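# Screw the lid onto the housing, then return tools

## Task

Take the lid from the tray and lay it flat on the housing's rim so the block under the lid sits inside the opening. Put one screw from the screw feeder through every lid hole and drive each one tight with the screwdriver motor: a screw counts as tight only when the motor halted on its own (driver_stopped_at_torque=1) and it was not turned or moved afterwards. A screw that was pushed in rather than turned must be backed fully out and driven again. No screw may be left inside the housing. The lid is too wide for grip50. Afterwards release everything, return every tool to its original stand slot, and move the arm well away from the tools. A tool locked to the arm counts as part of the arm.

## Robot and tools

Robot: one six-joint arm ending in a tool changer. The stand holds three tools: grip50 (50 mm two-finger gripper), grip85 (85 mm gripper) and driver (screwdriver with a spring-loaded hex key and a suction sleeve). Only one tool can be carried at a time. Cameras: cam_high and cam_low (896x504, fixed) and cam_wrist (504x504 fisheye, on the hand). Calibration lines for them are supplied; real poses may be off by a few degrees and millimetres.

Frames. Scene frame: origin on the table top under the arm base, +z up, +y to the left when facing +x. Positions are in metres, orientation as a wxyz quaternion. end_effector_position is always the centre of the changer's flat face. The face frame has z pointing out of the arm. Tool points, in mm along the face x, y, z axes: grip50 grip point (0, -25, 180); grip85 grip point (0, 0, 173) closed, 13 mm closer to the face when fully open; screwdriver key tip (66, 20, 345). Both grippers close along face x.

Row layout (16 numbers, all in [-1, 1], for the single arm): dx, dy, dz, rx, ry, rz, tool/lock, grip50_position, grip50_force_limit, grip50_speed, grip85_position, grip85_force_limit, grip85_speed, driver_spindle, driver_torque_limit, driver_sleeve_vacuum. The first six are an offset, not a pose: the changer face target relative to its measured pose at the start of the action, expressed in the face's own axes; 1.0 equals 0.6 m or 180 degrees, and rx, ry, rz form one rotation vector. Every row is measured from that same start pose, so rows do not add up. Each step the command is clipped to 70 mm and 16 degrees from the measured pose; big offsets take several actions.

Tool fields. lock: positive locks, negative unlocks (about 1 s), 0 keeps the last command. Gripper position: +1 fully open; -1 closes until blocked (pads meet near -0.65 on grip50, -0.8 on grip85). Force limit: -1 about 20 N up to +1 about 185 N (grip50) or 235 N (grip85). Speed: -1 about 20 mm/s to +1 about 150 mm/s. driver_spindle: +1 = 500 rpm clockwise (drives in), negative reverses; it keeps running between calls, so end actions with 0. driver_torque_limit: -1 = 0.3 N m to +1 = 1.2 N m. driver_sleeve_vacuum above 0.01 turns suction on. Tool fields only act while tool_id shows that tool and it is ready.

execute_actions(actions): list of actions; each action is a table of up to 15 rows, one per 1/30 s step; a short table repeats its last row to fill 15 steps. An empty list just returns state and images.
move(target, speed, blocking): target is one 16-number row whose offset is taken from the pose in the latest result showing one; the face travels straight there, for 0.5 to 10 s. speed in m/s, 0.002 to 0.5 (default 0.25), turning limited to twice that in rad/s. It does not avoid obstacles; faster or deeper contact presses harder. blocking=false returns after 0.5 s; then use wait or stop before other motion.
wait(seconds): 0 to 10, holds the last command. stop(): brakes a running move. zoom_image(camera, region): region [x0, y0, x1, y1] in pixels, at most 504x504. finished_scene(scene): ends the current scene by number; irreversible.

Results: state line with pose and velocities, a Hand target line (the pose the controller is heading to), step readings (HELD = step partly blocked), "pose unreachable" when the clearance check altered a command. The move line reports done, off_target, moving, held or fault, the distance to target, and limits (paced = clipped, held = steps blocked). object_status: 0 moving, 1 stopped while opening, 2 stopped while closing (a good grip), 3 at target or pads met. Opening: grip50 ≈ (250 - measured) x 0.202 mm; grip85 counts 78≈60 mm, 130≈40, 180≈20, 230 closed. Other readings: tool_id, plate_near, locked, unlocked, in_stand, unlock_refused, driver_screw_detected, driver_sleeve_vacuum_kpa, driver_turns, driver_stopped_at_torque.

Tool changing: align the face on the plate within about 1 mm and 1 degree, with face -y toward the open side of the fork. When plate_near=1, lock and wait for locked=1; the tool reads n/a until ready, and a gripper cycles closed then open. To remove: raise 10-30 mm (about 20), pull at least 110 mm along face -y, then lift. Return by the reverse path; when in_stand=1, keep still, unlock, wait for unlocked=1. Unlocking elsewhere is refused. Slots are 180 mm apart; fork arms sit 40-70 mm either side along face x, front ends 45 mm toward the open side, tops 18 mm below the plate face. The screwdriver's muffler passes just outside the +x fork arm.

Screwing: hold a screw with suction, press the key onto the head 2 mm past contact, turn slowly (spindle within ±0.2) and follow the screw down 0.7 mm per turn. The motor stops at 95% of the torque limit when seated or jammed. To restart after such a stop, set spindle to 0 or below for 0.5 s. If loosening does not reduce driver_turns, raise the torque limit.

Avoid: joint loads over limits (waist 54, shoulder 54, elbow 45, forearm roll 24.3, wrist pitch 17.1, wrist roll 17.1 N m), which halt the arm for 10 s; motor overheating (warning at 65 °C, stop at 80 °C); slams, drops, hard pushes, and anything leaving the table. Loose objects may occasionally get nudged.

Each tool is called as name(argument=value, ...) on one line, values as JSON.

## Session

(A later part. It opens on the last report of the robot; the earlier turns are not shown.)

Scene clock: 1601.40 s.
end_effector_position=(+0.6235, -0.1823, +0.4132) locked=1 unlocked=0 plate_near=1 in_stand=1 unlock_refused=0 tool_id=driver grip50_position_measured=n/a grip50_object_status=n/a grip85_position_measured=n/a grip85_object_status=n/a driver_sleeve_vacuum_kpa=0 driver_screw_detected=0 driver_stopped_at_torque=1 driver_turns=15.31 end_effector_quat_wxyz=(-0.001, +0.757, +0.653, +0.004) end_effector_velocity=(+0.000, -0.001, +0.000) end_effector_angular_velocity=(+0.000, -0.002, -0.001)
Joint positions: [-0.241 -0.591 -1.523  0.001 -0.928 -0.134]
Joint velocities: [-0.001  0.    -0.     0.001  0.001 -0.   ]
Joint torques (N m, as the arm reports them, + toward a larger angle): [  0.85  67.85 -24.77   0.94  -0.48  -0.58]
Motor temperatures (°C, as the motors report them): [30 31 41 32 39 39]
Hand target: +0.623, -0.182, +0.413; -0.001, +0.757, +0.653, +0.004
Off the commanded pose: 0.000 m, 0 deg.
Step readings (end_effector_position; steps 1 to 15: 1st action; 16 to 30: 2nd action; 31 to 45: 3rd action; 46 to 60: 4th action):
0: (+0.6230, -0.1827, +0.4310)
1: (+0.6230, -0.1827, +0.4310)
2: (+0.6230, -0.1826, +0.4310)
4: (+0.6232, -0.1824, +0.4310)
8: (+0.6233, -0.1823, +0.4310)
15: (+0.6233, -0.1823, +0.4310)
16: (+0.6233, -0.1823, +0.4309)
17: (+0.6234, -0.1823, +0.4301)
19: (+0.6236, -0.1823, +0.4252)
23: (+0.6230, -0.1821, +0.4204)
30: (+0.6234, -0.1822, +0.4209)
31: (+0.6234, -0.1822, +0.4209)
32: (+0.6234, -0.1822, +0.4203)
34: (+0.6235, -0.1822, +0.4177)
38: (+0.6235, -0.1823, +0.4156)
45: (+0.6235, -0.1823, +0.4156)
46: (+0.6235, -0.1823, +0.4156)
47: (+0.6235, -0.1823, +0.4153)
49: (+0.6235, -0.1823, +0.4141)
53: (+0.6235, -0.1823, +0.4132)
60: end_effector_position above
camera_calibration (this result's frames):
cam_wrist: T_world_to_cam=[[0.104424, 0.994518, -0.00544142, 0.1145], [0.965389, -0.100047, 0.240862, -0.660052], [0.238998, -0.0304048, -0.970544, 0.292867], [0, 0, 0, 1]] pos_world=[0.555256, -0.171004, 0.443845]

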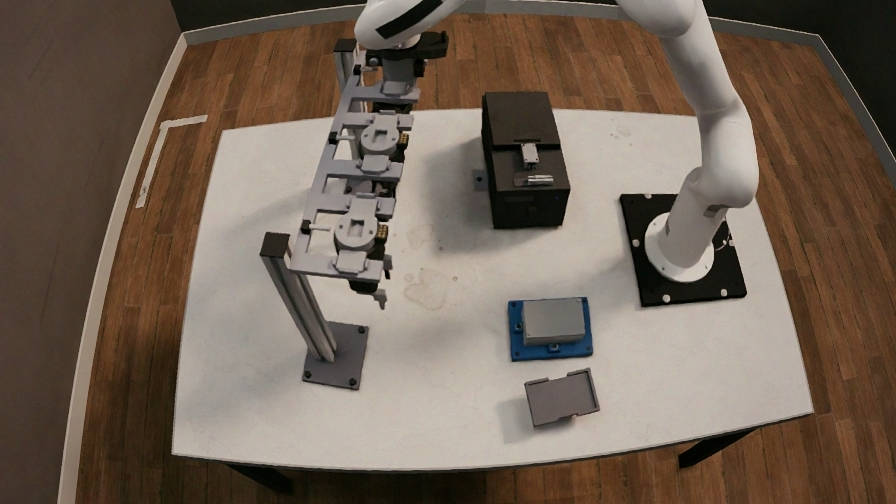

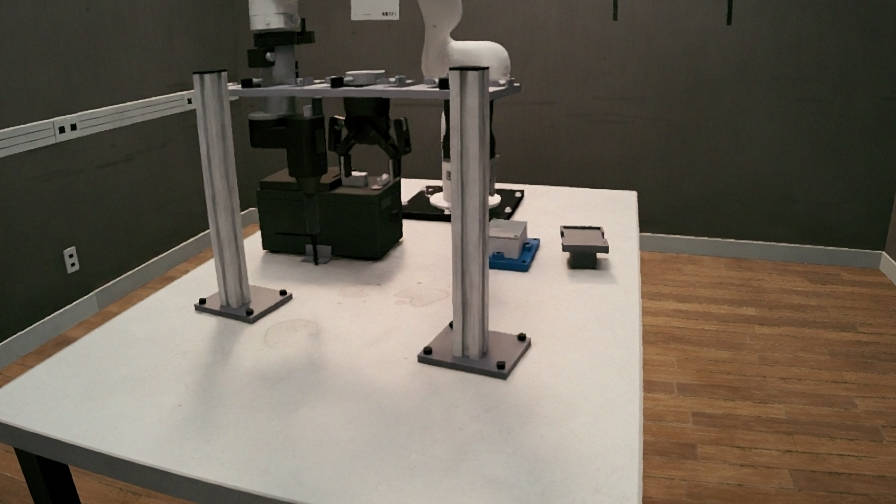

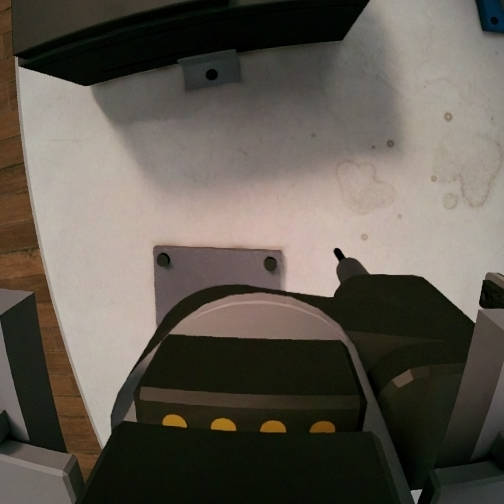

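execute_actions(actions=[[[0,0,0.002,0,0,0,0,0,0,0,0,0,0,0,-1,-1]]])

Scene clock: 1627.90 s.
end_effector_position=(+0.6235, -0.1823, +0.4124) locked=1 unlocked=0 plate_near=1 in_stand=1 unlock_refused=0 tool_id=driver grip50_position_measured=n/a grip50_object_status=n/a grip85_position_measured=n/a grip85_object_status=n/a driver_sleeve_vacuum_kpa=0 driver_screw_detected=0 driver_stopped_at_torque=1 driver_turns=15.31 end_effector_quat_wxyz=(-0.001, +0.757, +0.653, +0.004) end_effector_velocity=(+0.000, +0.001, -0.001) end_effector_angular_velocity=(+0.001, +0.001, +0.001)
Joint positions: [-0.241 -0.591 -1.522  0.001 -0.927 -0.134]
Joint velocities: [ 0.001 -0.001 -0.     0.    -0.001 -0.   ]
Joint torques (N m, as the arm reports them, + toward a larger angle): [ -0.22  60.4  -22.43   1.42   0.22  -0.42]
Motor temperatures (°C, as the motors report them): [30 32 41 32 39 39]
Hand target: +0.623, -0.182, +0.412; -0.001, +0.757, +0.653, +0.004
Off the commanded pose: 0.000 m, 0 deg.
Step readings (end_effector_position):
0: (+0.6235, -0.1823, +0.4132)
1: (+0.6235, -0.1823, +0.4132)
2: (+0.6235, -0.1823, +0.4130)
4: (+0.6235, -0.1823, +0.4125)
8: (+0.6235, -0.1823, +0.4125)
15: end_effector_position above
camera_calibration (this result's frames):
cam_wrist: T_world_to_cam=[[0.104315, 0.994529, -0.00552819, 0.114588], [0.965364, -0.0999167, 0.241018, -0.659876], [0.239147, -0.0304786, -0.970505, 0.291945], [0, 0, 0, 1]] pos_world=[0.555249, -0.170995, 0.443009]

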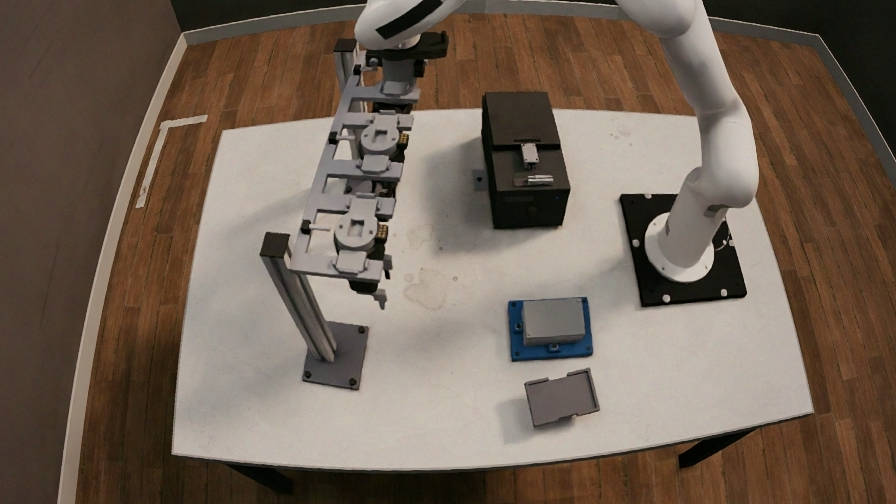

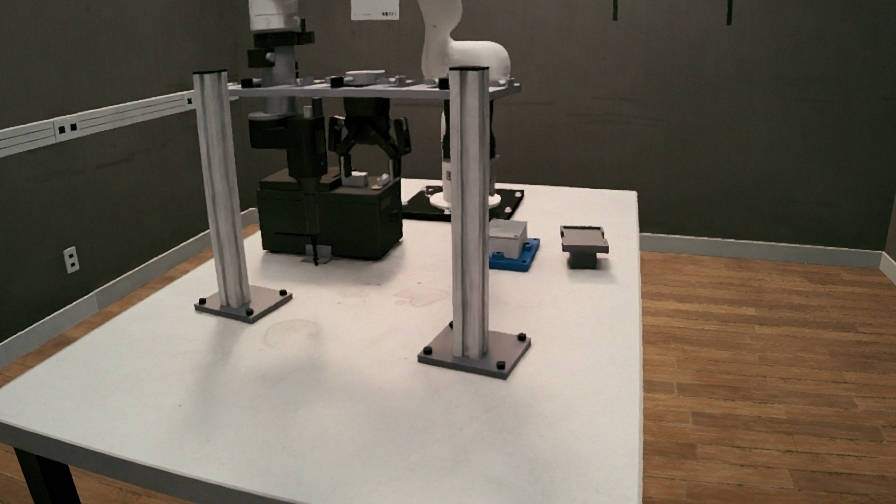

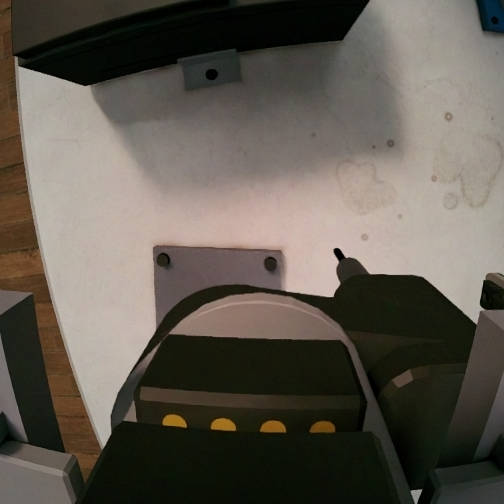

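execute_actions(actions=[[[0,0,0,0,0,0,-1,0,0,0,0,0,0,0,-1,-1]],[[0,0,0,0,0,0,-1,0,0,0,0,0,0,0,-1,-1]],[[0,0,0,0,0,0,-1,0,0,0,0,0,0,0,-1,-1]]])

Scene clock: 1635.30 s.
end_effector_position=(+0.6234, -0.1822, +0.4117) locked=0 unlocked=1 plate_near=1 in_stand=1 unlock_refused=0 tool_id=none grip50_position_measured=n/a grip50_object_status=n/a grip85_position_measured=n/a grip85_object_status=n/a driver_sleeve_vacuum_kpa=n/a driver_screw_detected=n/a driver_stopped_at_torque=n/a driver_turns=n/a end_effector_quat_wxyz=(-0.001, +0.757, +0.653, +0.003) end_effector_velocity=(-0.000, +0.000, -0.000) end_effector_angular_velocity=(+0.000, -0.000, -0.001)
Joint positions: [-0.241 -0.592 -1.521  0.002 -0.926 -0.135]
Joint velocities: [0.    0.001 0.001 0.    0.    0.001]
Joint torques (N m, as the arm reports them, + toward a larger angle): [ -1.96  40.66 -15.28   0.32   0.01  -0.22]
Motor temperatures (°C, as the motors report them): [30 32 41 32 39 39]
Hand target: +0.623, -0.182, +0.412; -0.001, +0.757, +0.653, +0.003
Off the commanded pose: 0.000 m, 0 deg.
Step readings (end_effector_position; steps 1 to 15: 1st action; 16 to 30: 2nd action; 31 to 45: 3rd action):
0: (+0.6235, -0.1823, +0.4121)
1: (+0.6233, -0.1822, +0.4116)
2: (+0.6233, -0.1822, +0.4116)
4: (+0.6233, -0.1822, +0.4116)
8: (+0.6234, -0.1822, +0.4116)
15: (+0.6234, -0.1822, +0.4117)
16: (+0.6234, -0.1822, +0.4117)
17: (+0.6234, -0.1822, +0.4117)
19: (+0.6234, -0.1822, +0.4117)
23: (+0.6234, -0.1822, +0.4117)
30: (+0.6234, -0.1822, +0.4117)
31: (+0.6234, -0.1822, +0.4117)
32: (+0.6234, -0.1822, +0.4117)
34: (+0.6234, -0.1822, +0.4117)
38: (+0.6234, -0.1822, +0.4117)
45: end_effector_position above
camera_calibration (this result's frames):
cam_wrist: T_world_to_cam=[[0.104294, 0.994533, -0.00515241, 0.114391], [0.965578, -0.100014, 0.240117, -0.659379], [0.238289, -0.0300178, -0.97073, 0.291983], [0, 0, 0, 1]] pos_world=[0.555175, -0.170948, 0.442354]

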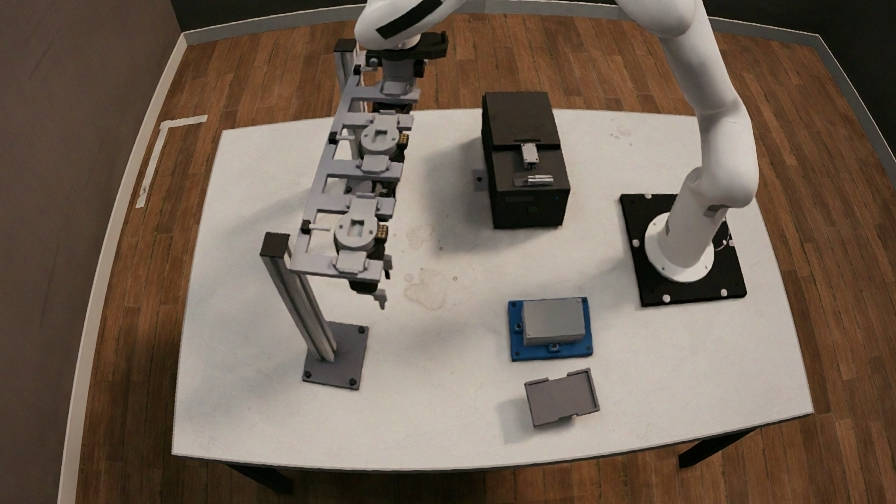

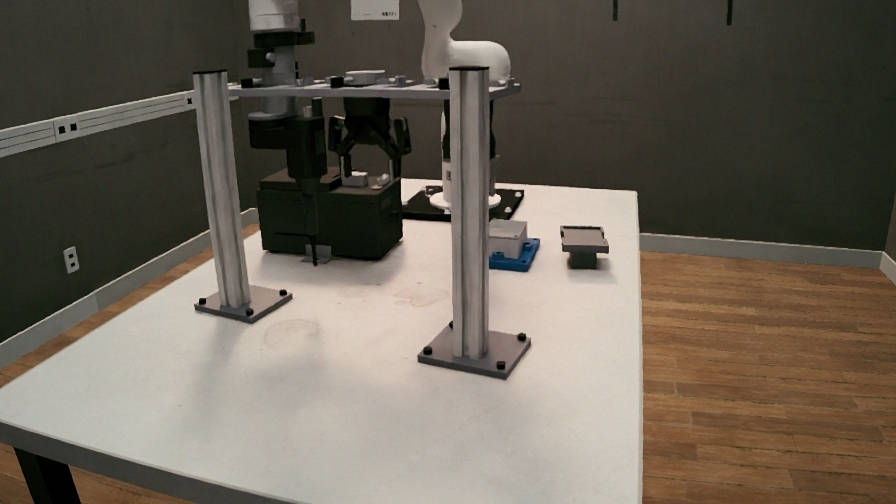

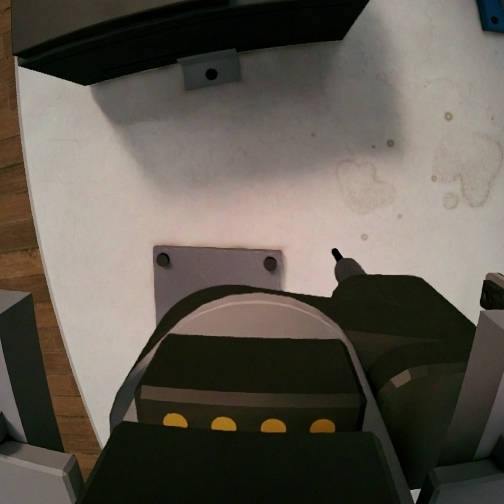

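move(target=[0,0,-0.05,0,0,0,0,0,0,0,0,0,0,0,-1,-1], speed=0.04)

zoom_image(camera="cam_high", region=[480,270,640,440])

Scene clock: 1644.47 s.
end_effector_position=(+0.6233, -0.1823, +0.4415) locked=0 unlocked=1 plate_near=0 in_stand=0 unlock_refused=0 tool_id=none grip50_position_measured=n/a grip50_object_status=n/a grip85_position_measured=n/a grip85_object_status=n/a driver_sleeve_vacuum_kpa=n/a driver_screw_detected=n/a driver_stopped_at_torque=n/a driver_turns=n/a end_effector_quat_wxyz=(-0.001, +0.757, +0.653, +0.003) end_effector_velocity=(-0.001, -0.000, +0.000) end_effector_angular_velocity=(+0.001, +0.004, -0.001)
Joint positions: [-0.241 -0.57  -1.557  0.002 -0.984 -0.135]
Joint velocities: [-0.001 -0.001 -0.001 -0.001 -0.005  0.001]
Joint torques (N m, as the arm reports them, + toward a larger angle): [ -1.93  47.13 -17.99   0.11  -0.01  -0.29]
Motor temperatures (°C, as the motors report them): [30 32 40 32 39 39]
Hand target: +0.623, -0.182, +0.442; -0.001, +0.757, +0.653, +0.003
Off the commanded pose: 0.000 m, 0 deg.
move: done
camera_calibration (this result's frames):
cam_wrist: T_world_to_cam=[[0.104212, 0.994542, -0.00507839, 0.114722], [0.965609, -0.0999545, 0.240016, -0.666447], [0.238199, -0.0299162, -0.970756, 0.321068], [0, 0, 0, 1]] pos_world=[0.555094, -0.171105, 0.472219]

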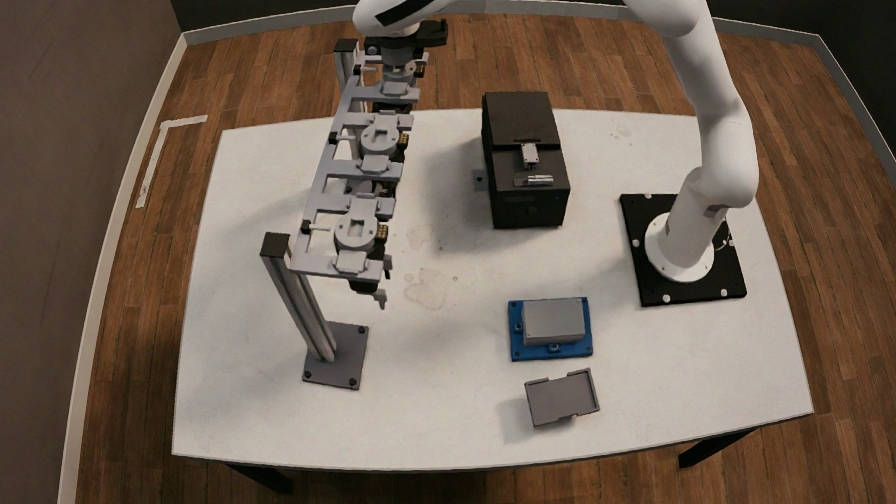

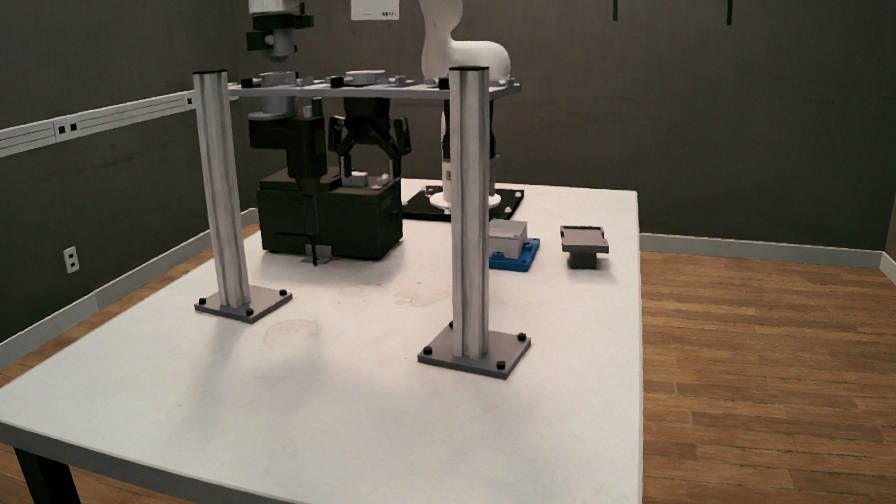

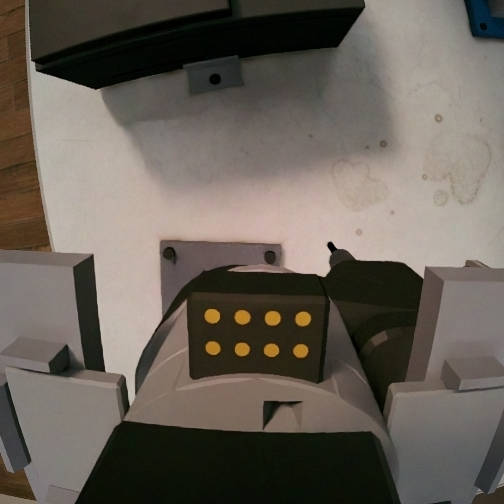

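Region (480, 270, 640, 440) of cam_high's 896x504 image, scaled by 2.965, with more detail than that image has; it fills the left 474 columns of this view, and the rest is white.

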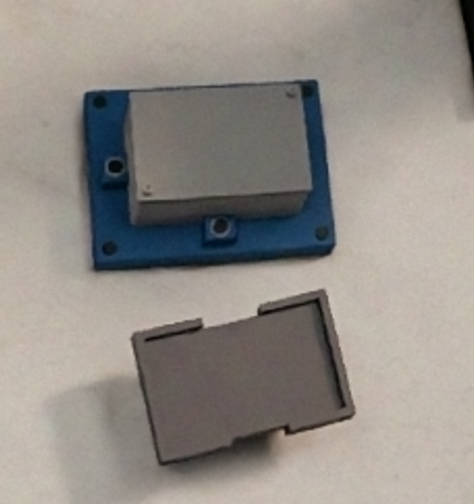

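Good. Move clear.

move(target=[0.05,-0.3,-0.18,0,0,0,0,0,0,0,0,0,0,0,-1,-1], speed=0.25)

Scene clock: 1649.93 s.
end_effector_position=(+0.4497, -0.1266, +0.5492) locked=0 unlocked=1 plate_near=0 in_stand=0 unlock_refused=0 tool_id=none grip50_position_measured=n/a grip50_object_status=n/a grip85_position_measured=n/a grip85_object_status=n/a driver_sleeve_vacuum_kpa=n/a driver_screw_detected=n/a driver_stopped_at_torque=n/a driver_turns=n/a end_effector_quat_wxyz=(-0.002, +0.757, +0.653, +0.003) end_effector_velocity=(-0.001, +0.000, +0.002) end_effector_angular_velocity=(-0.000, -0.002, -0.001)
Joint positions: [-0.228 -0.049 -1.14   0.002 -1.089 -0.122]
Joint velocities: [-0.     0.004  0.     0.    -0.002  0.   ]
Joint torques (N m, as the arm reports them, + toward a larger angle): [ -2.06  22.05 -17.29   0.19   0.08  -0.3 ]
Motor temperatures (°C, as the motors report them): [30 32 40 32 39 39]
Hand target: +0.450, -0.127, +0.549; -0.001, +0.757, +0.653, +0.003
Off the commanded pose: 0.001 m, 0 deg.
move: done
camera_calibration (this result's frames):
cam_wrist: T_world_to_cam=[[0.104072, 0.994558, -0.00490339, 0.0778875], [0.965715, -0.0998721, 0.239623, -0.5189], [0.237829, -0.0296733, -0.970854, 0.468815], [0, 0, 0, 1]] pos_world=[0.381505, -0.115376, 0.579873]

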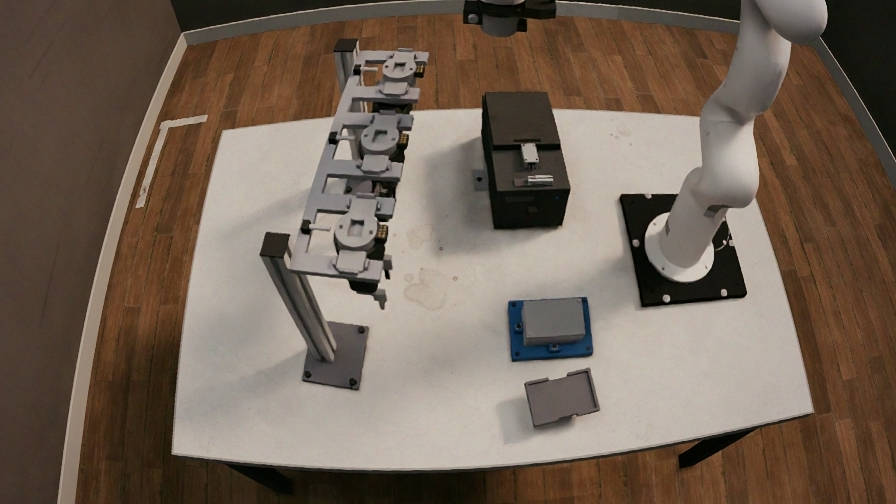

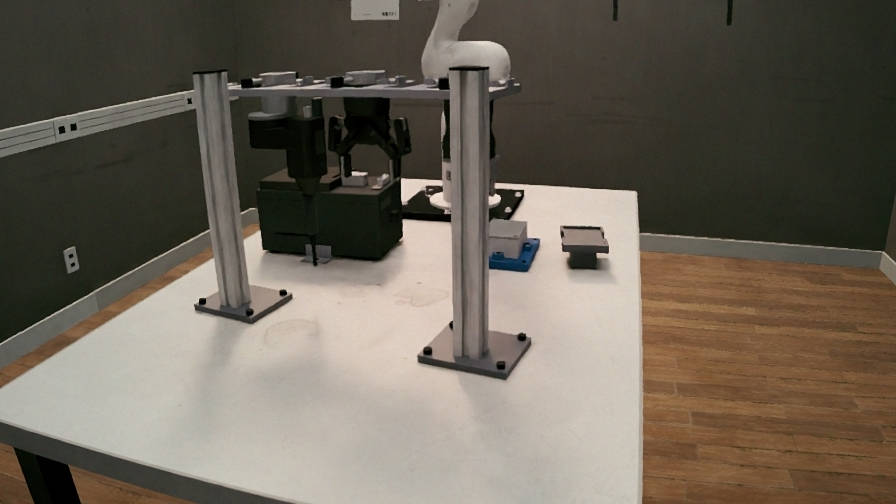

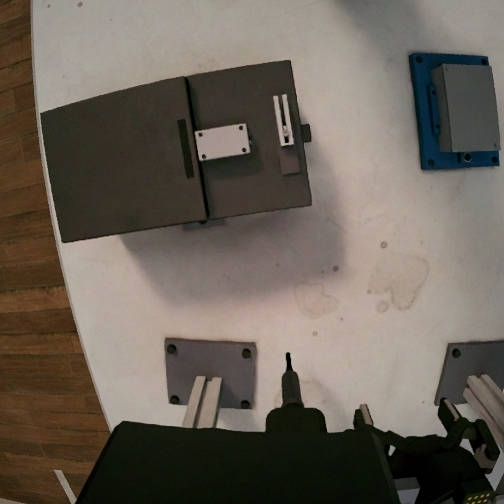

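move(target=[0.1,-0.2,-0.05,0,0,0,0,0,0,0,0,0,0,0,-1,-1], speed=0.3)

finished_scene(scene=1)

Scene clock: 1655.60 s.
end_effector_position=(+0.3401, -0.0497, +0.5792) locked=0 unlocked=1 plate_near=0 in_stand=0 unlock_refused=0 tool_id=none grip50_position_measured=n/a grip50_object_status=n/a grip85_position_measured=n/a grip85_object_status=n/a driver_sleeve_vacuum_kpa=n/a driver_screw_detected=n/a driver_stopped_at_torque=n/a driver_turns=n/a end_effector_quat_wxyz=(-0.002, +0.757, +0.653, +0.003) end_effector_velocity=(-0.001, +0.001, +0.001) end_effector_angular_velocity=(-0.000, +0.002, +0.001)
Joint positions: [-0.096  0.28  -0.91   0.001 -1.188  0.011]
Joint velocities: [ 0.003  0.003  0.001 -0.    -0.005  0.002]
Joint torques (N m, as the arm reports them, + toward a larger angle): [ -2.4    6.14 -18.05   0.52  -0.03  -0.27]
Motor temperatures (°C, as the motors report them): [30 31 40 32 39 39]
Hand target: +0.340, -0.050, +0.579; -0.002, +0.757, +0.653, +0.003
Off the commanded pose: 0.000 m, 0 deg.
move: done
camera_calibration (this result's frames):
cam_wrist: T_world_to_cam=[[0.104022, 0.994564, -0.00462226, 0.0128399], [0.96582, -0.0999044, 0.239186, -0.412335], [0.237424, -0.029345, -0.970963, 0.52657], [0, 0, 0, 1]] pos_world=[0.271886, -0.038512, 0.609964]

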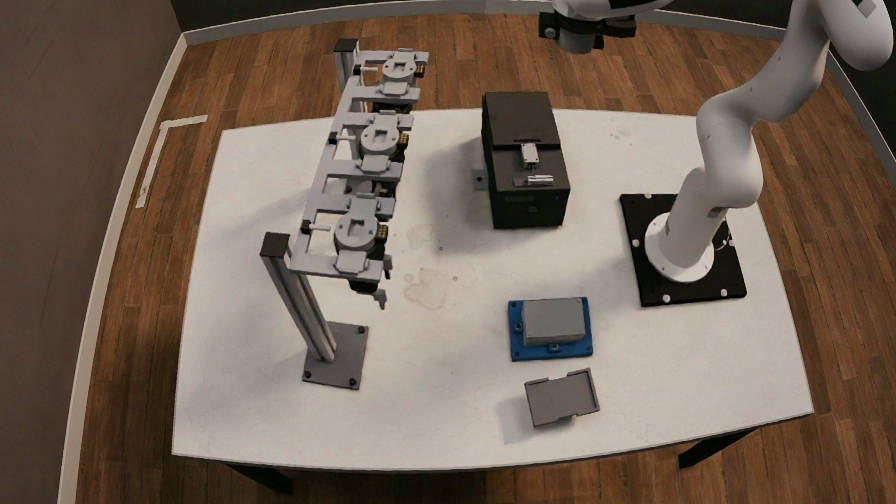

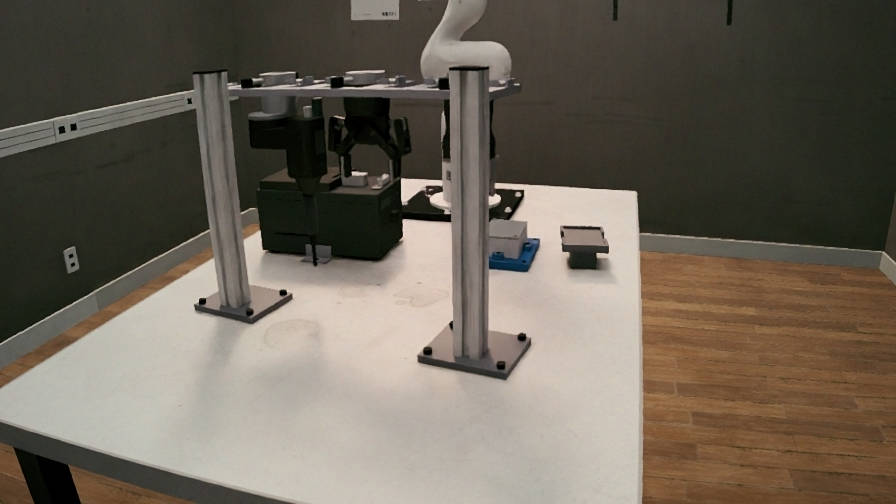

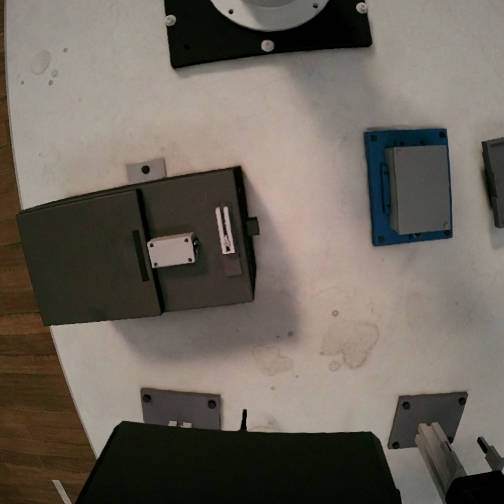

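The scene is finished: the task was done.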